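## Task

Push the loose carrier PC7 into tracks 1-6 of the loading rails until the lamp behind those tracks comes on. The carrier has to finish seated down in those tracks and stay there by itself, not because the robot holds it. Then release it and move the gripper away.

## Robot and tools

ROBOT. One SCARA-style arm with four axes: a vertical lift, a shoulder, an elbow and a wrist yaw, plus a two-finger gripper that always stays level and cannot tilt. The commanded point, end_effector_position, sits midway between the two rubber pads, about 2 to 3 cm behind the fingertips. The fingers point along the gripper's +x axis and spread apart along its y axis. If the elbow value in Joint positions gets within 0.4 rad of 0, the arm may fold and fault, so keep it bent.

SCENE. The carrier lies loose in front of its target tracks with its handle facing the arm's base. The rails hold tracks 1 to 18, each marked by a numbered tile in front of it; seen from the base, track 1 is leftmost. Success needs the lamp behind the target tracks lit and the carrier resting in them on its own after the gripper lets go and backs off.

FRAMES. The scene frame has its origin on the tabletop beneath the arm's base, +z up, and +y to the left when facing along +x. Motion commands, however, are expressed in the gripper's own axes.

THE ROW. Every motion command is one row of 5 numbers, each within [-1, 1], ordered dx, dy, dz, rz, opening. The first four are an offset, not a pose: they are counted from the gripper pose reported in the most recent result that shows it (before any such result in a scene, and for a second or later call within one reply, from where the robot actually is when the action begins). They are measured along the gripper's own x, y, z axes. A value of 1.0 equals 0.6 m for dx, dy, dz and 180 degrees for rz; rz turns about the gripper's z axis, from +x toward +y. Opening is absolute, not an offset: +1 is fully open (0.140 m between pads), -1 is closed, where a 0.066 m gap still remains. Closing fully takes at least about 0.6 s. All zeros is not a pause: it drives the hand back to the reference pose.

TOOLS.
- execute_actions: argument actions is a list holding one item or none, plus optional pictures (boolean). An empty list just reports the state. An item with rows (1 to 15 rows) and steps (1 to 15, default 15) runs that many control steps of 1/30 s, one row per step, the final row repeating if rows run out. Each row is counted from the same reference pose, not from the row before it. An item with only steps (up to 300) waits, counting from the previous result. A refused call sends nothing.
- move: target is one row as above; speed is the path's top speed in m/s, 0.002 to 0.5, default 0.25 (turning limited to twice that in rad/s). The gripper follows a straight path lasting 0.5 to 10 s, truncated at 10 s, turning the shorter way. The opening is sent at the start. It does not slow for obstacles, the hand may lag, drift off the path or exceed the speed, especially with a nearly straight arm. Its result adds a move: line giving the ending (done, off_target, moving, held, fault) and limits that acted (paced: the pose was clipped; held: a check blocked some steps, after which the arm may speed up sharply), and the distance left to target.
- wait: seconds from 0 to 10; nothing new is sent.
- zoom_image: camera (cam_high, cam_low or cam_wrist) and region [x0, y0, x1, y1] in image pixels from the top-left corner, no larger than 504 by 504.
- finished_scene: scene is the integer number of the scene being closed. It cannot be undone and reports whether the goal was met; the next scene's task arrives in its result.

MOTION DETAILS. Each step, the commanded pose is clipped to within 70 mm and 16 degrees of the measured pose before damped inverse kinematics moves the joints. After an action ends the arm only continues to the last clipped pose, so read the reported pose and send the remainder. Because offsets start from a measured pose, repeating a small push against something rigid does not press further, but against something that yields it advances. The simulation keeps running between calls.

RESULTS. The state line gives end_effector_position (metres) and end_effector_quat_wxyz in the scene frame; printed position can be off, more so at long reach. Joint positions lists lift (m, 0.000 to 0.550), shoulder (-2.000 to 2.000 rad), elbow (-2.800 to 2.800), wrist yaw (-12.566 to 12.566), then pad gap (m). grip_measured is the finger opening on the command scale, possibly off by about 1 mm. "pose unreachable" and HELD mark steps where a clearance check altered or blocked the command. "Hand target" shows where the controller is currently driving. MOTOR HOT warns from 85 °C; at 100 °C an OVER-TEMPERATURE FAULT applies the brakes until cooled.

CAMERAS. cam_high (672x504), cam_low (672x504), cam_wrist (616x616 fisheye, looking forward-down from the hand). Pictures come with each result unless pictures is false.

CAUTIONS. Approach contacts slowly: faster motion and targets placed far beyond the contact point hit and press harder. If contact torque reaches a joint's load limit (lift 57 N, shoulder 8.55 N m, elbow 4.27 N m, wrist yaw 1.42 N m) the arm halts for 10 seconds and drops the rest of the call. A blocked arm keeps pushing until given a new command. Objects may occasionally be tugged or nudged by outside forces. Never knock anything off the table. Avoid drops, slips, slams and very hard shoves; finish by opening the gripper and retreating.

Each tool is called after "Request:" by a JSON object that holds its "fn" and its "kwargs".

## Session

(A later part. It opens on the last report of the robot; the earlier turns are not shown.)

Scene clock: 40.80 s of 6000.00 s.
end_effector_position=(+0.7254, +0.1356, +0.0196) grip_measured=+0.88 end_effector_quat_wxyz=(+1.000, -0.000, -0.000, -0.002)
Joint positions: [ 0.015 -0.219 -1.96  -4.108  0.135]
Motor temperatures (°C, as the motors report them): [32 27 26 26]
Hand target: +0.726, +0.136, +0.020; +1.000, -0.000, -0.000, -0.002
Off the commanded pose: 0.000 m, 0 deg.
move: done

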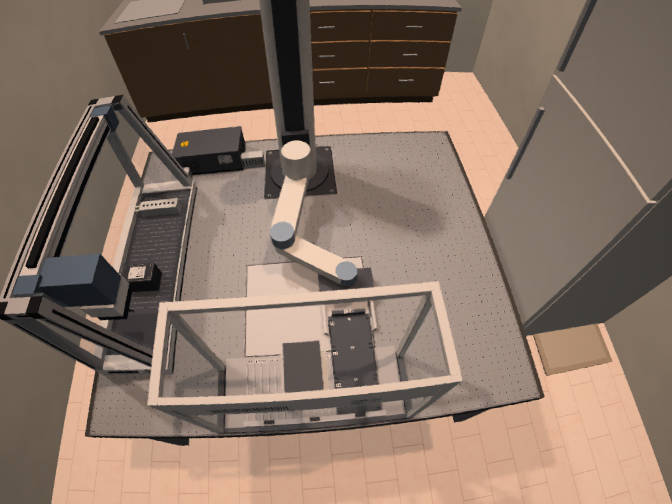

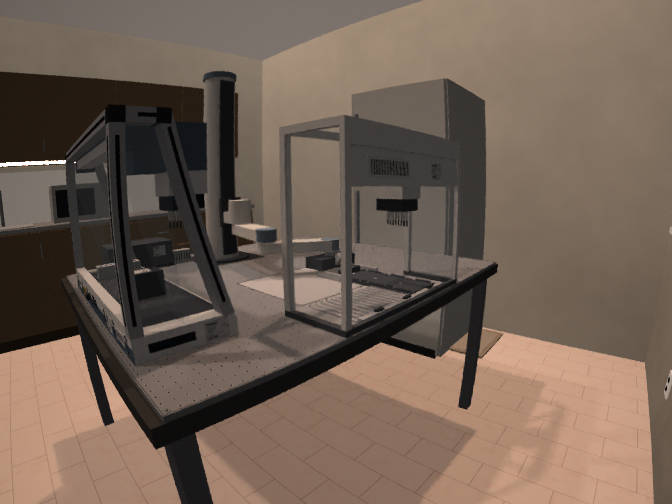

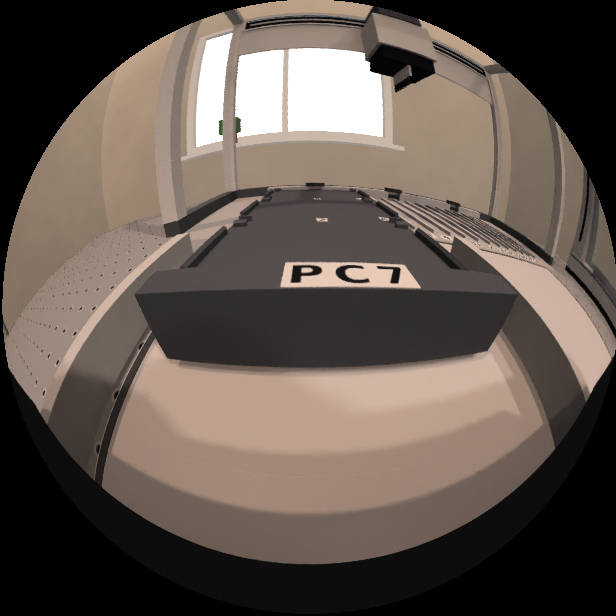

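Request:
{"fn": "move", "kwargs": {"target": [0.012,0,0,0,0.83], "speed": 0.01}}

Request:
{"fn": "zoom_image", "kwargs": {"camera": "cam_high", "region": [300, 340, 420, 440]}}

Scene clock: 42.30 s of 6000.00 s.
end_effector_position=(+0.7313, +0.1357, +0.0195) grip_measured=+0.88 end_effector_quat_wxyz=(+1.000, -0.000, -0.000, -0.004)
Joint positions: [ 0.015 -0.203 -2.001 -4.088  0.135]
Motor temperatures (°C, as the motors report them): [32 27 27 26]
Hand target: +0.733, +0.136, +0.020; +1.000, -0.000, -0.000, -0.002
Off the commanded pose: 0.001 m, 0 deg.
move: done

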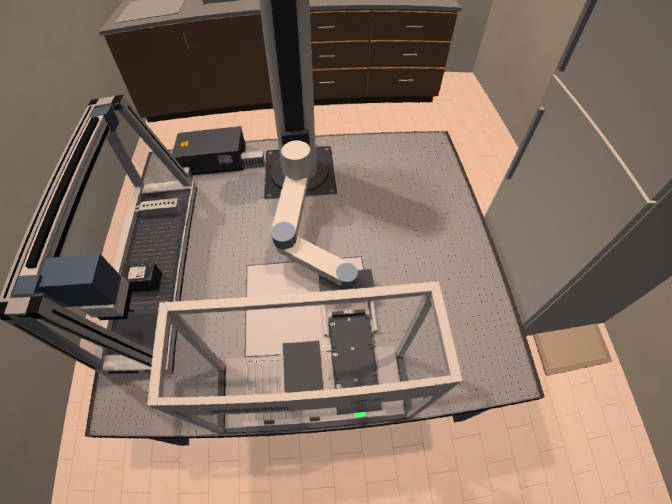

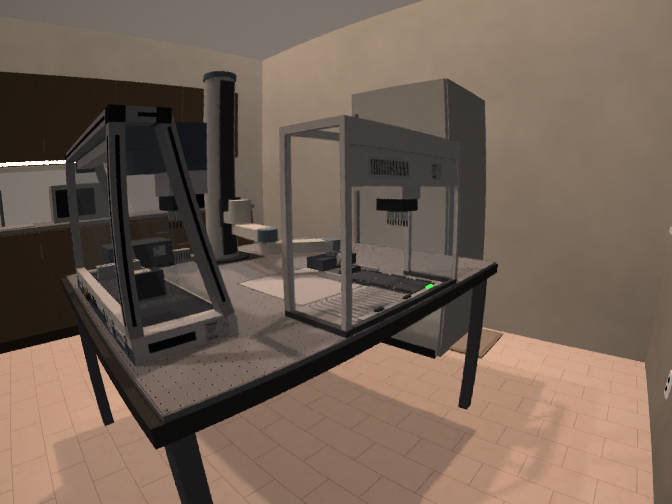

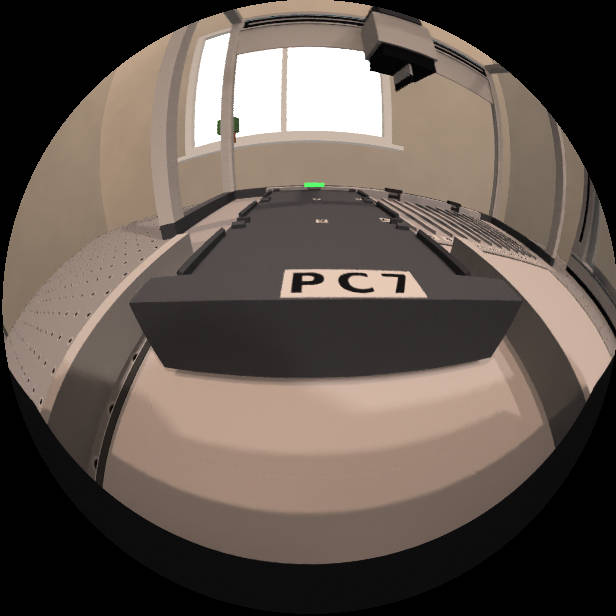

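Region (300, 340, 420, 440) of cam_high's 672x504 image, scaled by 4.200, with more detail than that image has.

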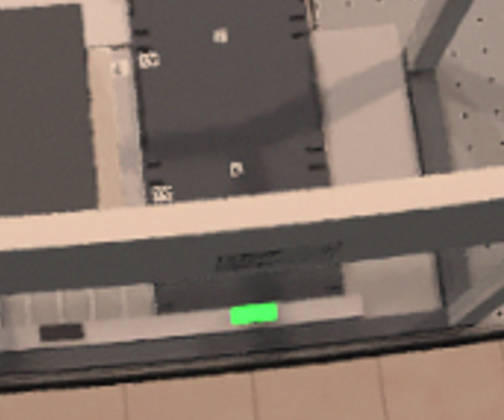

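Request:
{"fn": "execute_actions", "kwargs": {"actions": [{"rows":[[0,0,0,0,1]],"steps":6}], "pictures": false}}

Request:
{"fn": "move", "kwargs": {"target": [-0.2,0,0.1,0,1]}}

Scene clock: 43.00 s of 6000.00 s.
end_effector_position=(+0.7313, +0.1357, +0.0195) grip_measured=+1.00 end_effector_quat_wxyz=(+1.000, -0.000, -0.000, -0.004)
Joint positions: [ 0.015 -0.203 -2.001 -4.088  0.14 ]
Motor temperatures (°C, as the motors report them): [32 27 27 26]
Hand target: +0.731, +0.136, +0.020; +1.000, -0.000, -0.000, -0.004
Off the commanded pose: 0.000 m, 0 deg.
Steps of this call (steps 1 to 15: nothing new was sent; steps 16 to 21: all 6 steps of this action). Readings (end_effector_position):
16: (+0.7313, +0.1357, +0.0195)
17: (+0.7309, +0.1360, +0.0195)
19: (+0.7312, +0.1358, +0.0195)
21: the state above

Scene clock: 44.17 s of 6000.00 s.
end_effector_position=(+0.6112, +0.1369, +0.0796) grip_measured=+1.00 end_effector_quat_wxyz=(+1.000, -0.000, -0.000, -0.004)
Joint positions: [ 0.075 -0.363 -1.352 -4.577  0.14 ]
Motor temperatures (°C, as the motors report them): [32 27 27 26]
Hand target: +0.611, +0.137, +0.080; +1.000, -0.000, -0.000, -0.004
Off the commanded pose: 0.000 m, 0 deg.
move: done

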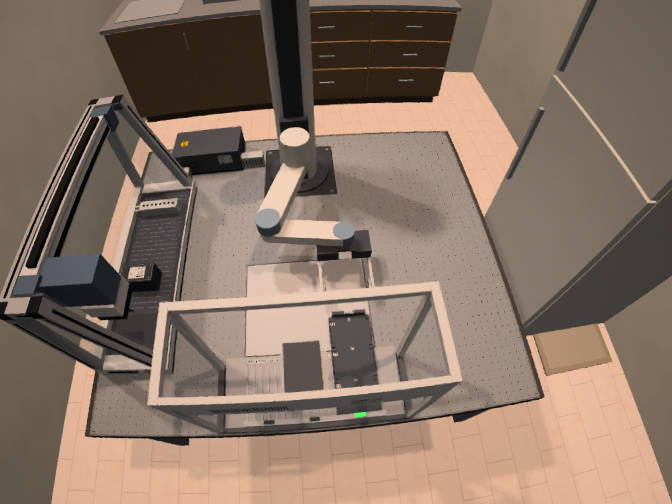

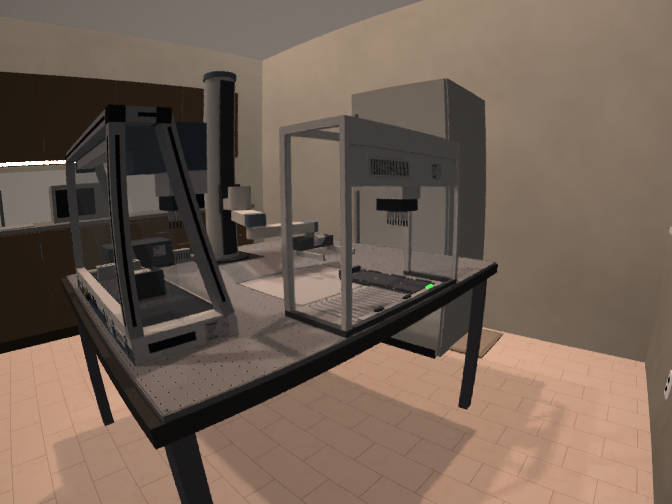

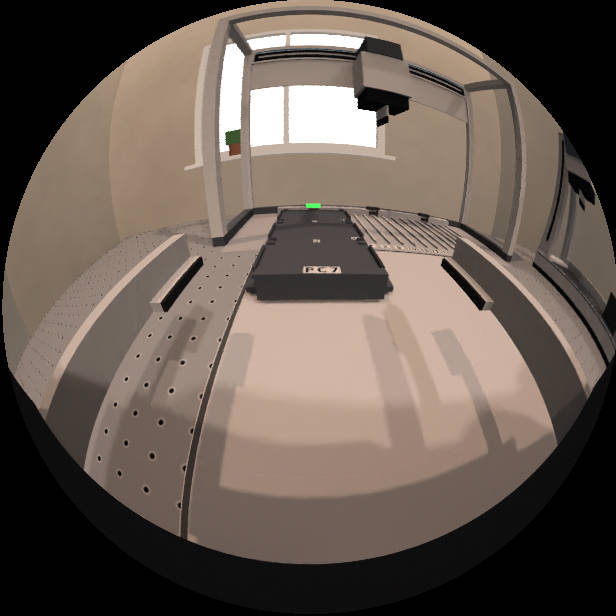

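Request:
{"fn": "finished_scene", "kwargs": {"scene": 1}}

The scene is finished: the task was done.


## Next scene

Push the loose carrier PC7 into tracks 13-18 of the loading rails until the lamp behind those tracks comes on. The carrier has to finish seated down in those tracks and stay there by itself, not because the robot holds it. Then release it and move the gripper away.

Request:
{"fn": "execute_actions", "kwargs": {"actions": []}}

Scene clock: 0.00 s of 6000.00 s.
end_effector_position=(+0.5761, +0.4116, +0.4061) grip_measured=+1.00 end_effector_quat_wxyz=(+0.923, +0.000, +0.000, +0.385)
Joint positions: [ 0.401  1.333  1.976 -2.517  0.14 ]
Motor temperatures (°C, as the motors report them): [32 27 26 26]
Hand target: +0.576, +0.412, +0.406; +0.923, +0.000, +0.000, +0.385

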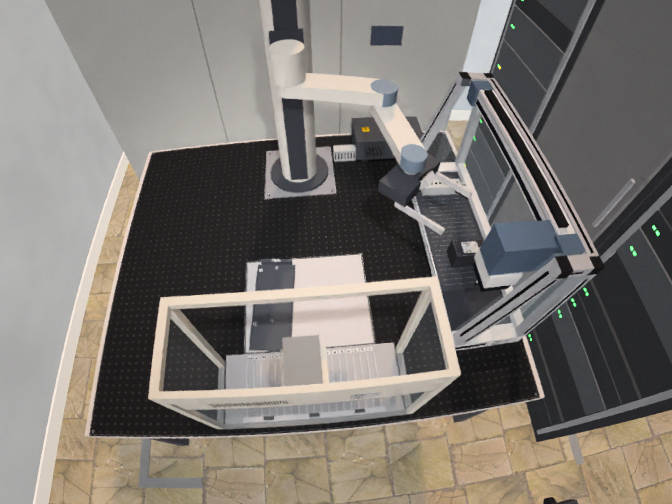

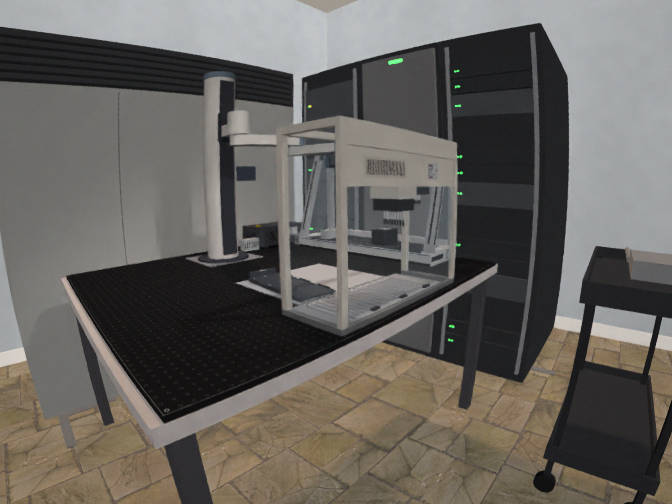

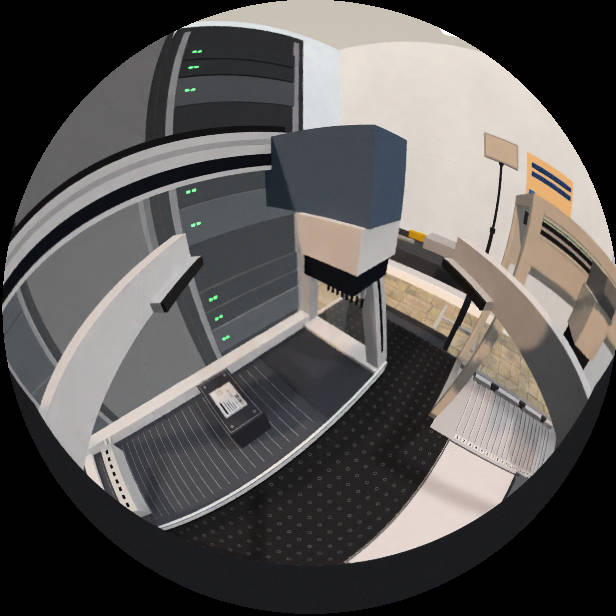

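Request:
{"fn": "move", "kwargs": {"target": [-0.7275,-0.471,-0.55,-0.285,1], "speed": 0.35}}

Scene clock: 3.93 s of 6000.00 s.
end_effector_position=(+0.4703, -0.0977, +0.0760) grip_measured=+1.00 end_effector_quat_wxyz=(+0.999, +0.000, +0.000, -0.052)
Joint positions: [ 0.071  0.528  0.677 -1.309  0.14 ]
Motor temperatures (°C, as the motors report them): [32 27 26 26]
Hand target: +0.470, -0.098, +0.076; +0.999, +0.000, +0.000, -0.052
Off the commanded pose: 0.000 m, 0 deg.
move: done

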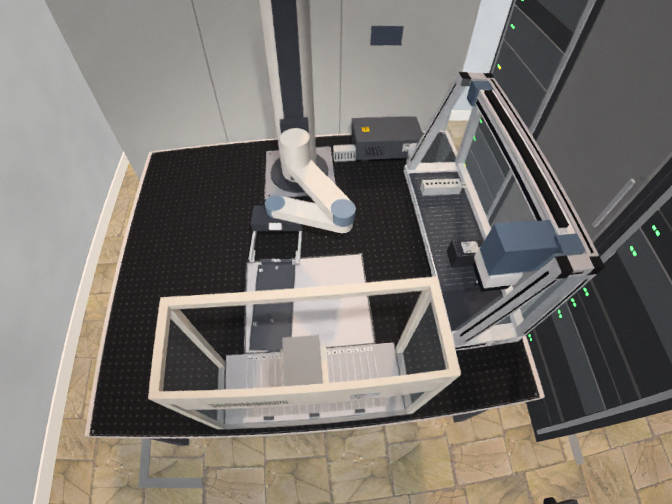

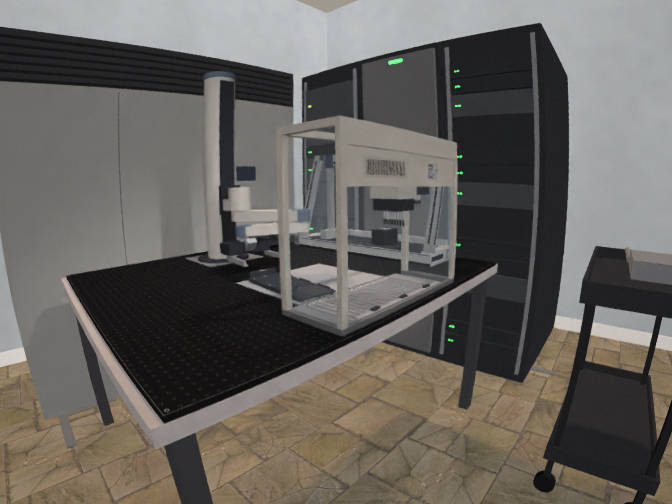

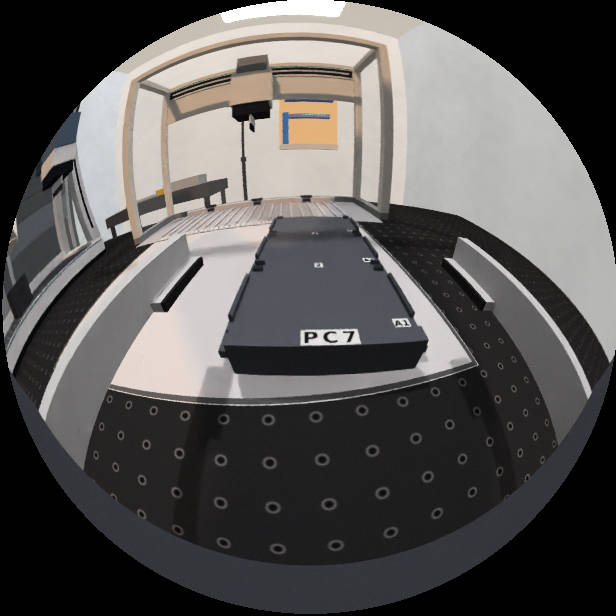

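Request:
{"fn": "move", "kwargs": {"target": [-0.015,0,-0.093,0.002,1], "speed": 0.12}}

Scene clock: 5.43 s of 6000.00 s.
end_effector_position=(+0.4614, -0.0968, +0.0201) grip_measured=+1.00 end_effector_quat_wxyz=(+0.999, +0.000, +0.000, -0.049)
Joint positions: [ 0.015  0.508  0.644 -1.25   0.14 ]
Motor temperatures (°C, as the motors report them): [32 27 26 26]
Hand target: +0.461, -0.097, +0.020; +0.999, +0.000, +0.000, -0.049
Off the commanded pose: 0.000 m, 0 deg.
move: done

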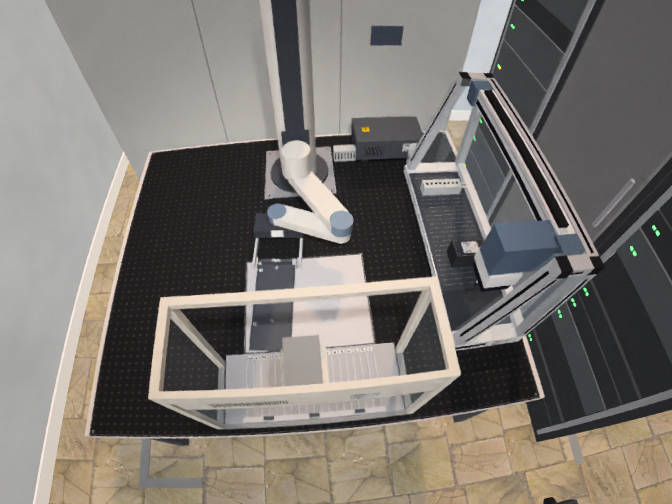

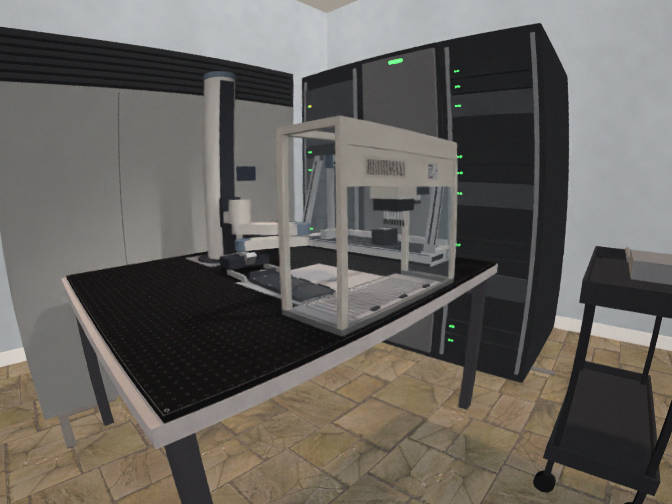

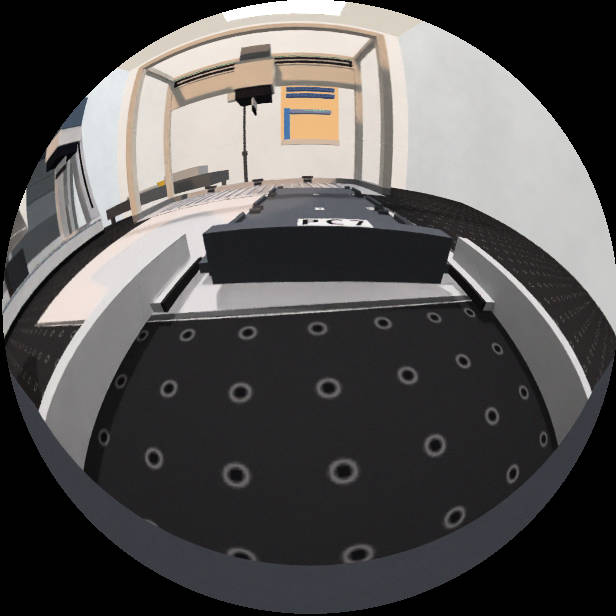

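Request:
{"fn": "execute_actions", "kwargs": {"actions": [{"rows":[[0,-0.003,0,0,1]],"steps":8}], "pictures": false}}

Request:
{"fn": "move", "kwargs": {"target": [0.085,0,0,0,1], "speed": 0.06}}

Request:
{"fn": "move", "kwargs": {"target": [0,0,0,0,0.82]}}

Scene clock: 6.73 s of 6000.00 s.
end_effector_position=(+0.4612, -0.0987, +0.0201) grip_measured=+1.00 end_effector_quat_wxyz=(+0.999, +0.000, +0.000, -0.049)
Joint positions: [ 0.015  0.498  0.647 -1.243  0.14 ]
Motor temperatures (°C, as the motors report them): [32 27 26 26]
Hand target: +0.461, -0.099, +0.020; +0.999, +0.000, +0.000, -0.049
Off the commanded pose: 0.000 m, 0 deg.
Steps of this call (steps 1 to 31: nothing new was sent; steps 32 to 39: all 8 steps of this action). Readings (end_effector_position):
32: (+0.4613, -0.0971, +0.0201)
33: (+0.4612, -0.0983, +0.0201)
35: (+0.4612, -0.0987, +0.0201)
39: the state above

Scene clock: 8.07 s of 6000.00 s.
end_effector_position=(+0.5120, -0.1037, +0.0201) grip_measured=+1.00 end_effector_quat_wxyz=(+0.999, +0.000, +0.000, -0.049)
Joint positions: [ 0.015  0.551  0.848 -1.498  0.14 ]
Motor temperatures (°C, as the motors report them): [32 27 26 26]
Hand target: +0.512, -0.104, +0.020; +0.999, +0.000, +0.000, -0.049
Off the commanded pose: 0.000 m, 0 deg.
move: done

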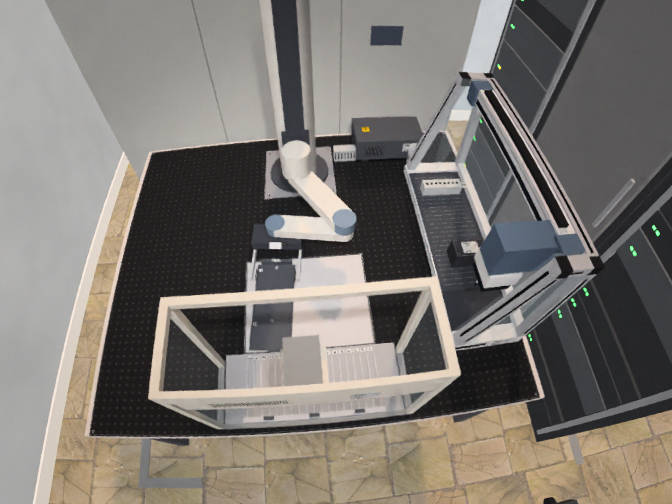

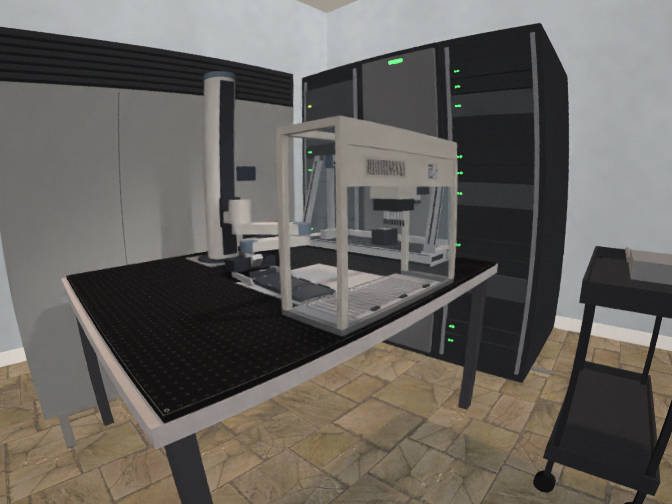

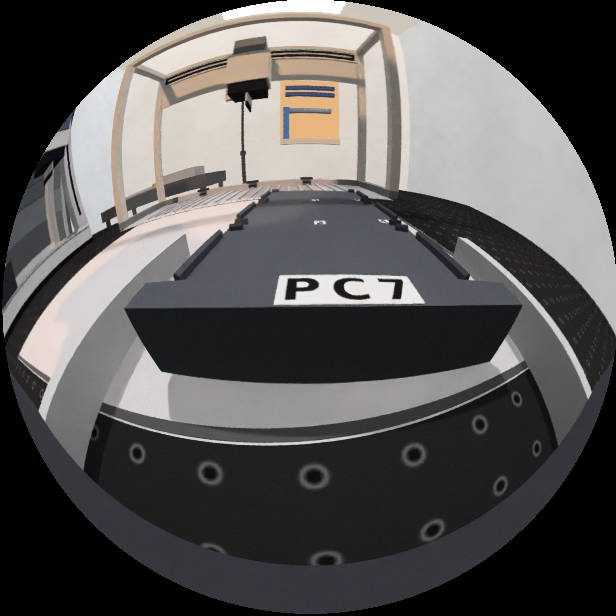

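Scene clock: 8.57 s of 6000.00 s.
end_effector_position=(+0.5121, -0.1033, +0.0201) grip_measured=+0.88 end_effector_quat_wxyz=(+0.999, +0.000, +0.000, -0.048)
Joint positions: [ 0.015  0.551  0.849 -1.496  0.136]
Motor temperatures (°C, as the motors report them): [32 27 26 26]
Hand target: +0.512, -0.104, +0.020; +0.999, +0.000, +0.000, -0.049
Off the commanded pose: 0.000 m, 0 deg.
move: done

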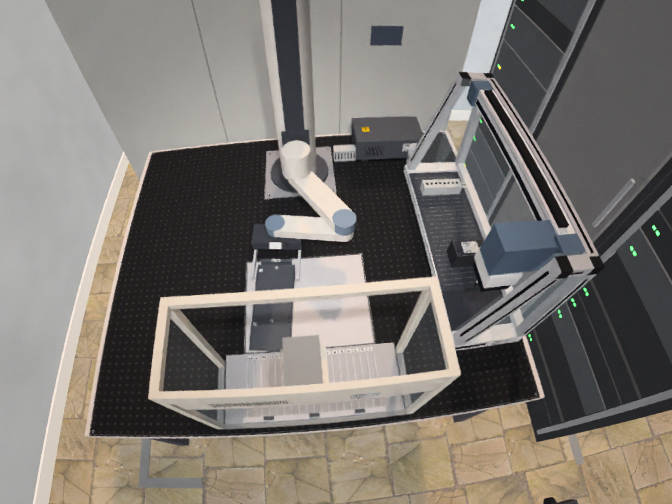

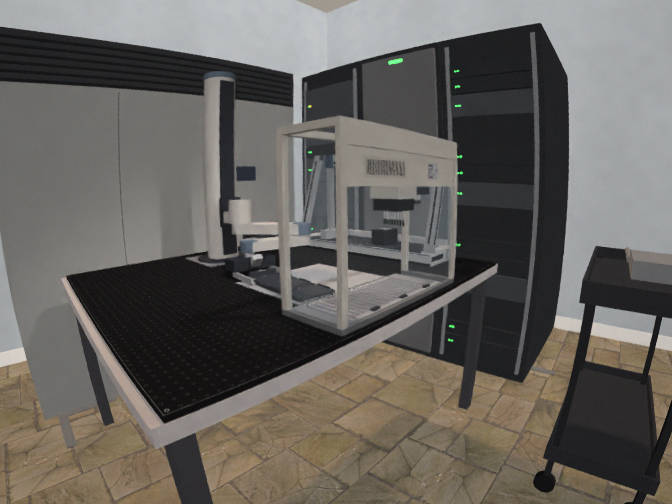

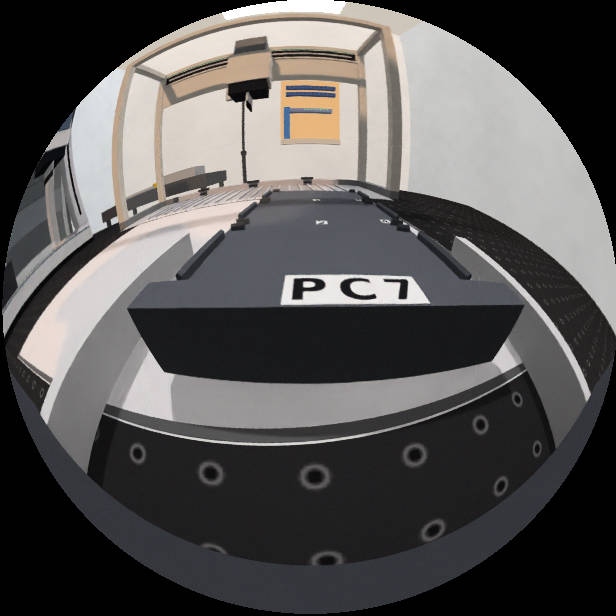

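Request:
{"fn": "move", "kwargs": {"target": [0.025,-0.0505,0,0.0306,0.83], "speed": 0.04}}

Request:
{"fn": "zoom_image", "kwargs": {"camera": "cam_wrist", "region": [240, 160, 400, 240]}}

Scene clock: 10.57 s of 6000.00 s.
end_effector_position=(+0.5242, -0.1344, +0.0201) grip_measured=+0.88 end_effector_quat_wxyz=(+1.000, +0.000, +0.000, +0.002)
Joint positions: [ 0.015  0.362  0.987 -1.346  0.136]
Motor temperatures (°C, as the motors report them): [32 27 26 26]
Hand target: +0.524, -0.135, +0.020; +1.000, +0.000, +0.000, +0.000
Off the commanded pose: 0.000 m, 0 deg.
move: done

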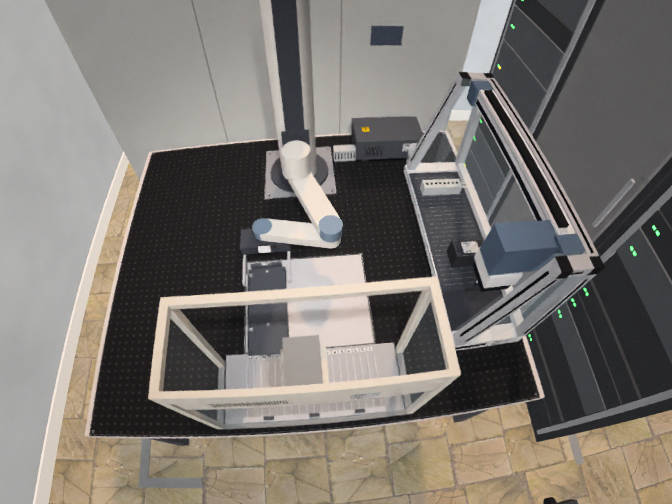

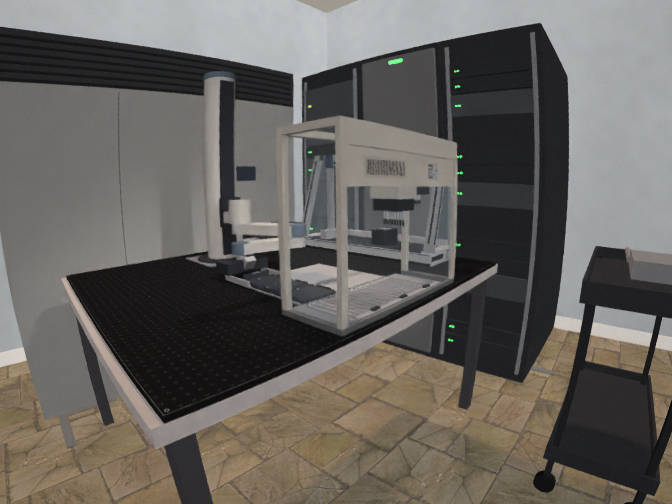

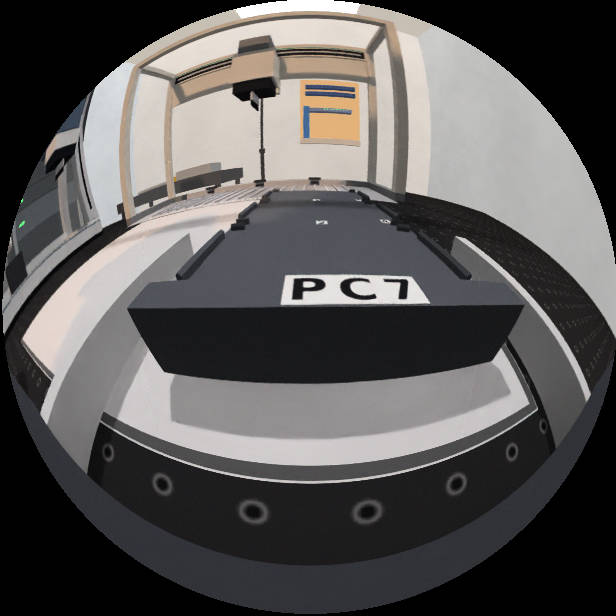

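Region (240, 160, 400, 240) of cam_wrist's 616x616 image, scaled by 3.150, with more detail than that image has.

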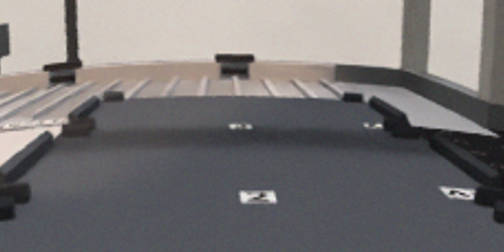

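Request:
{"fn": "move", "kwargs": {"target": [0.33,-0.002,0,-0.001,0.83], "speed": 0.05}}

Request:
{"fn": "move", "kwargs": {"target": [0.02,0,0,0,0.83], "speed": 0.012}}

Scene clock: 15.43 s of 6000.00 s.
end_effector_position=(+0.7212, -0.1358, +0.0201) grip_measured=+0.88 end_effector_quat_wxyz=(+1.000, +0.000, +0.000, -0.000)
Joint positions: [ 0.015  0.229  1.931 -2.161  0.136]
Motor temperatures (°C, as the motors report them): [32 27 26 26]
Hand target: +0.722, -0.135, +0.020; +1.000, +0.000, +0.000, +0.000
Off the commanded pose: 0.001 m, 0 deg.
move: done

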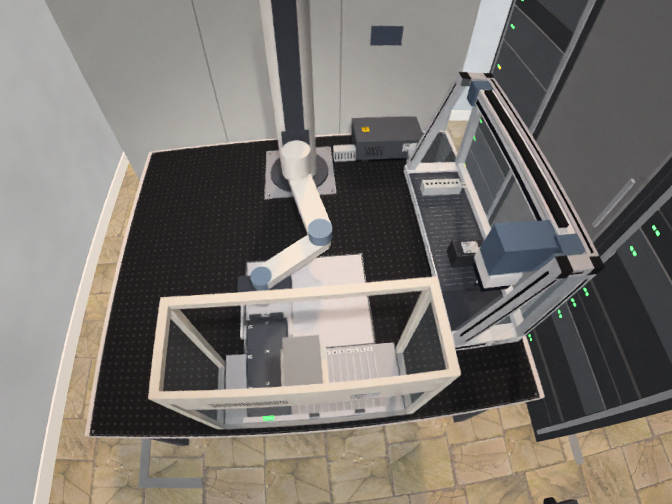

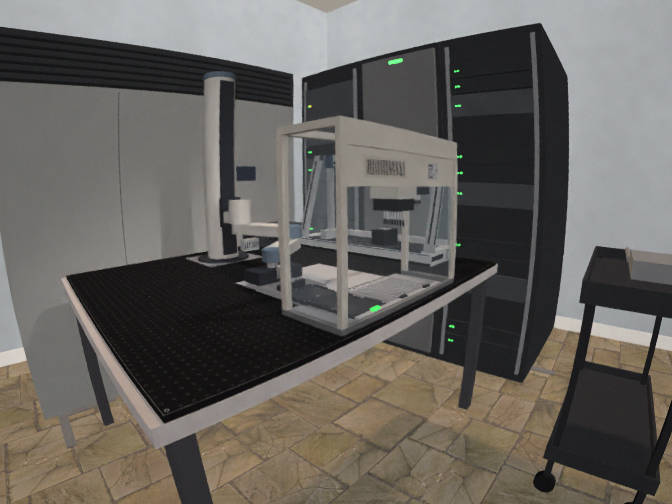

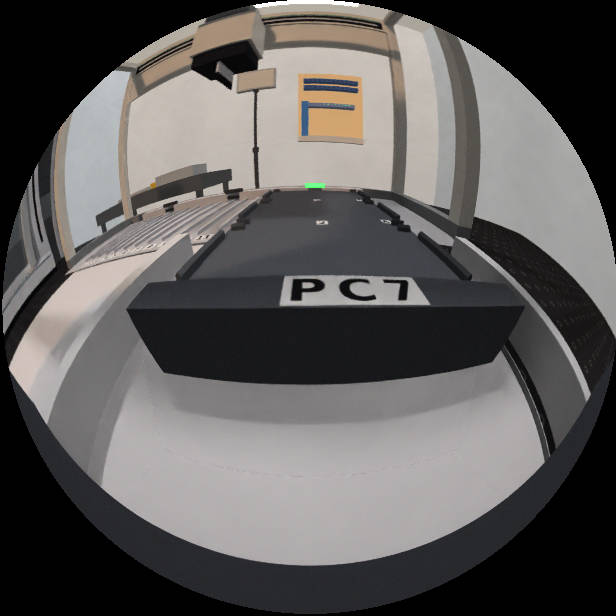

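Scene clock: 16.67 s of 6000.00 s.
end_effector_position=(+0.7319, -0.1358, +0.0202) grip_measured=+0.88 end_effector_quat_wxyz=(+1.000, +0.000, +0.000, +0.003)
Joint positions: [ 0.015  0.203  2.004 -2.201  0.136]
Motor temperatures (°C, as the motors report them): [32 27 27 26]
Hand target: +0.733, -0.136, +0.020; +1.000, +0.000, +0.000, -0.000
Off the commanded pose: 0.001 m, 0 deg.
move: done

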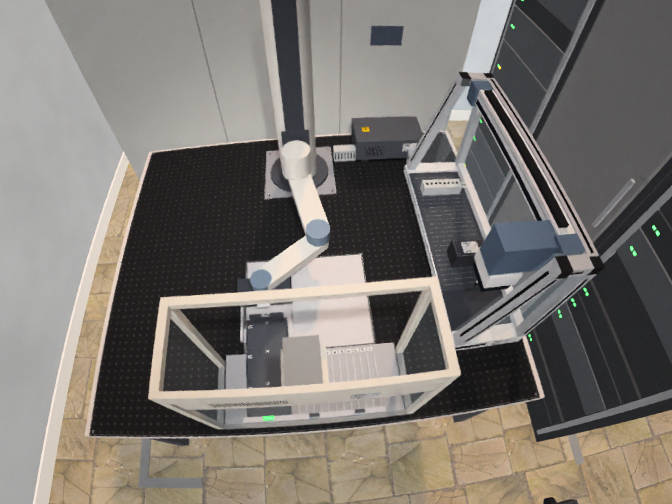

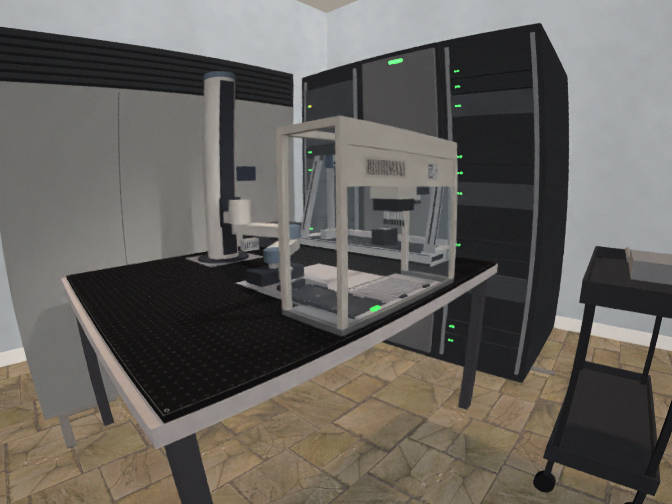

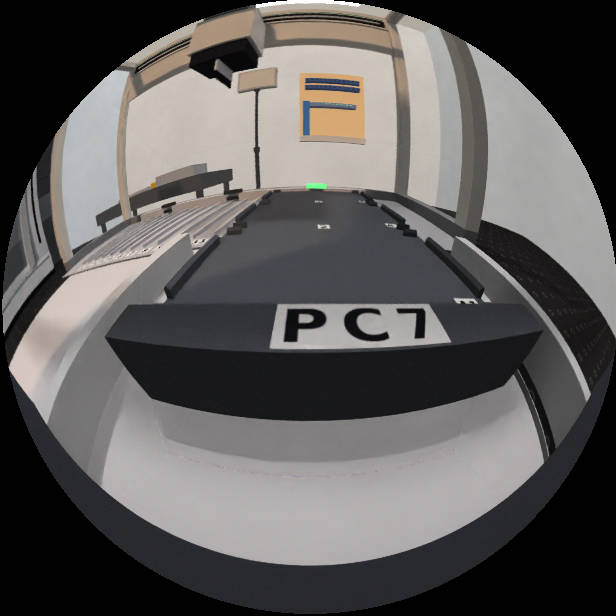

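Request:
{"fn": "execute_actions", "kwargs": {"actions": [{"rows":[[0,0,0,0,1]],"steps":6}], "pictures": false}}

Request:
{"fn": "move", "kwargs": {"target": [-0.25,0,0.05,0,1]}}

Scene clock: 17.33 s of 6000.00 s.
end_effector_position=(+0.7318, -0.1358, +0.0202) grip_measured=+1.00 end_effector_quat_wxyz=(+1.000, +0.000, +0.000, +0.003)
Joint positions: [ 0.015  0.203  2.004 -2.201  0.14 ]
Motor temperatures (°C, as the motors report them): [32 27 27 26]
Hand target: +0.732, -0.136, +0.020; +1.000, +0.000, +0.000, +0.003
Off the commanded pose: 0.000 m, 0 deg.
Steps of this call (steps 1 to 14: nothing new was sent; steps 15 to 20: all 6 steps of this action). Readings (end_effector_position):
15: (+0.7319, -0.1358, +0.0202)
16: (+0.7315, -0.1360, +0.0202)
18: (+0.7318, -0.1358, +0.0202)
20: the state above

Scene clock: 18.57 s of 6000.00 s.
end_effector_position=(+0.5818, -0.1368, +0.0502) grip_measured=+1.00 end_effector_quat_wxyz=(+1.000, +0.000, +0.000, +0.003)
Joint positions: [ 0.045  0.374  1.222 -1.591  0.14 ]
Motor temperatures (°C, as the motors report them): [32 27 27 26]
Hand target: +0.582, -0.137, +0.050; +1.000, +0.000, +0.000, +0.003
Off the commanded pose: 0.000 m, 0 deg.
move: done

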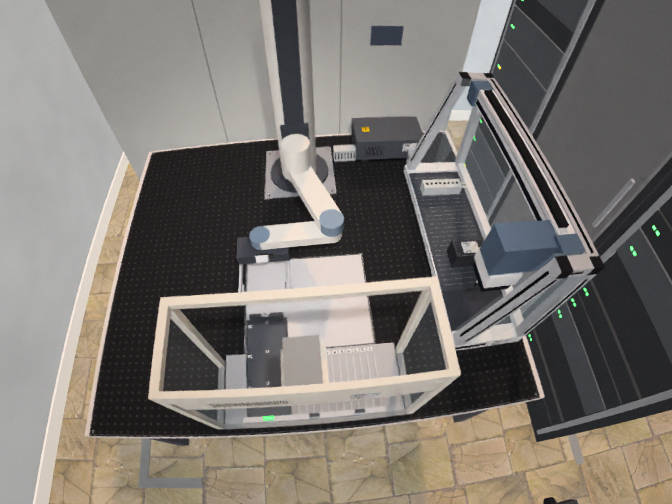

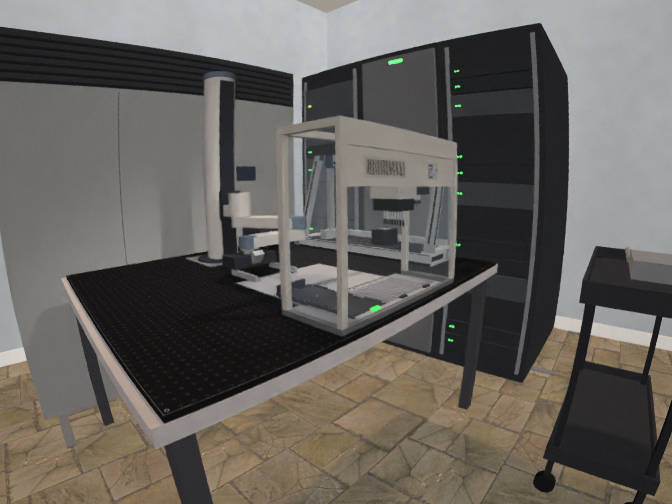

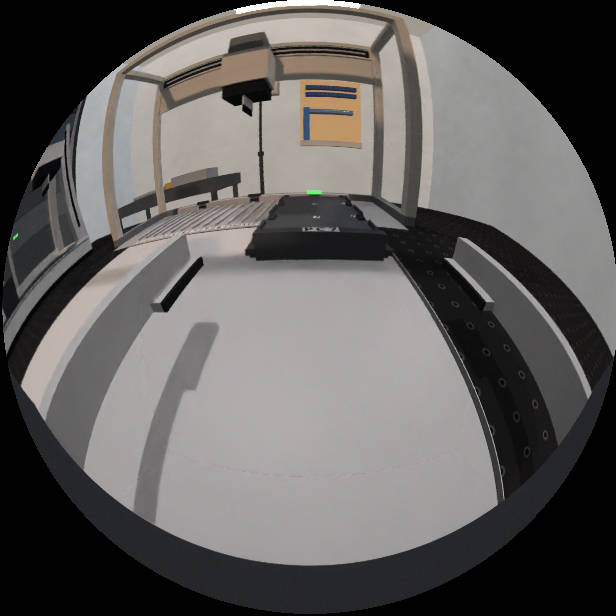

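Request:
{"fn": "finished_scene", "kwargs": {"scene": 2}}

The scene is finished: the task was done.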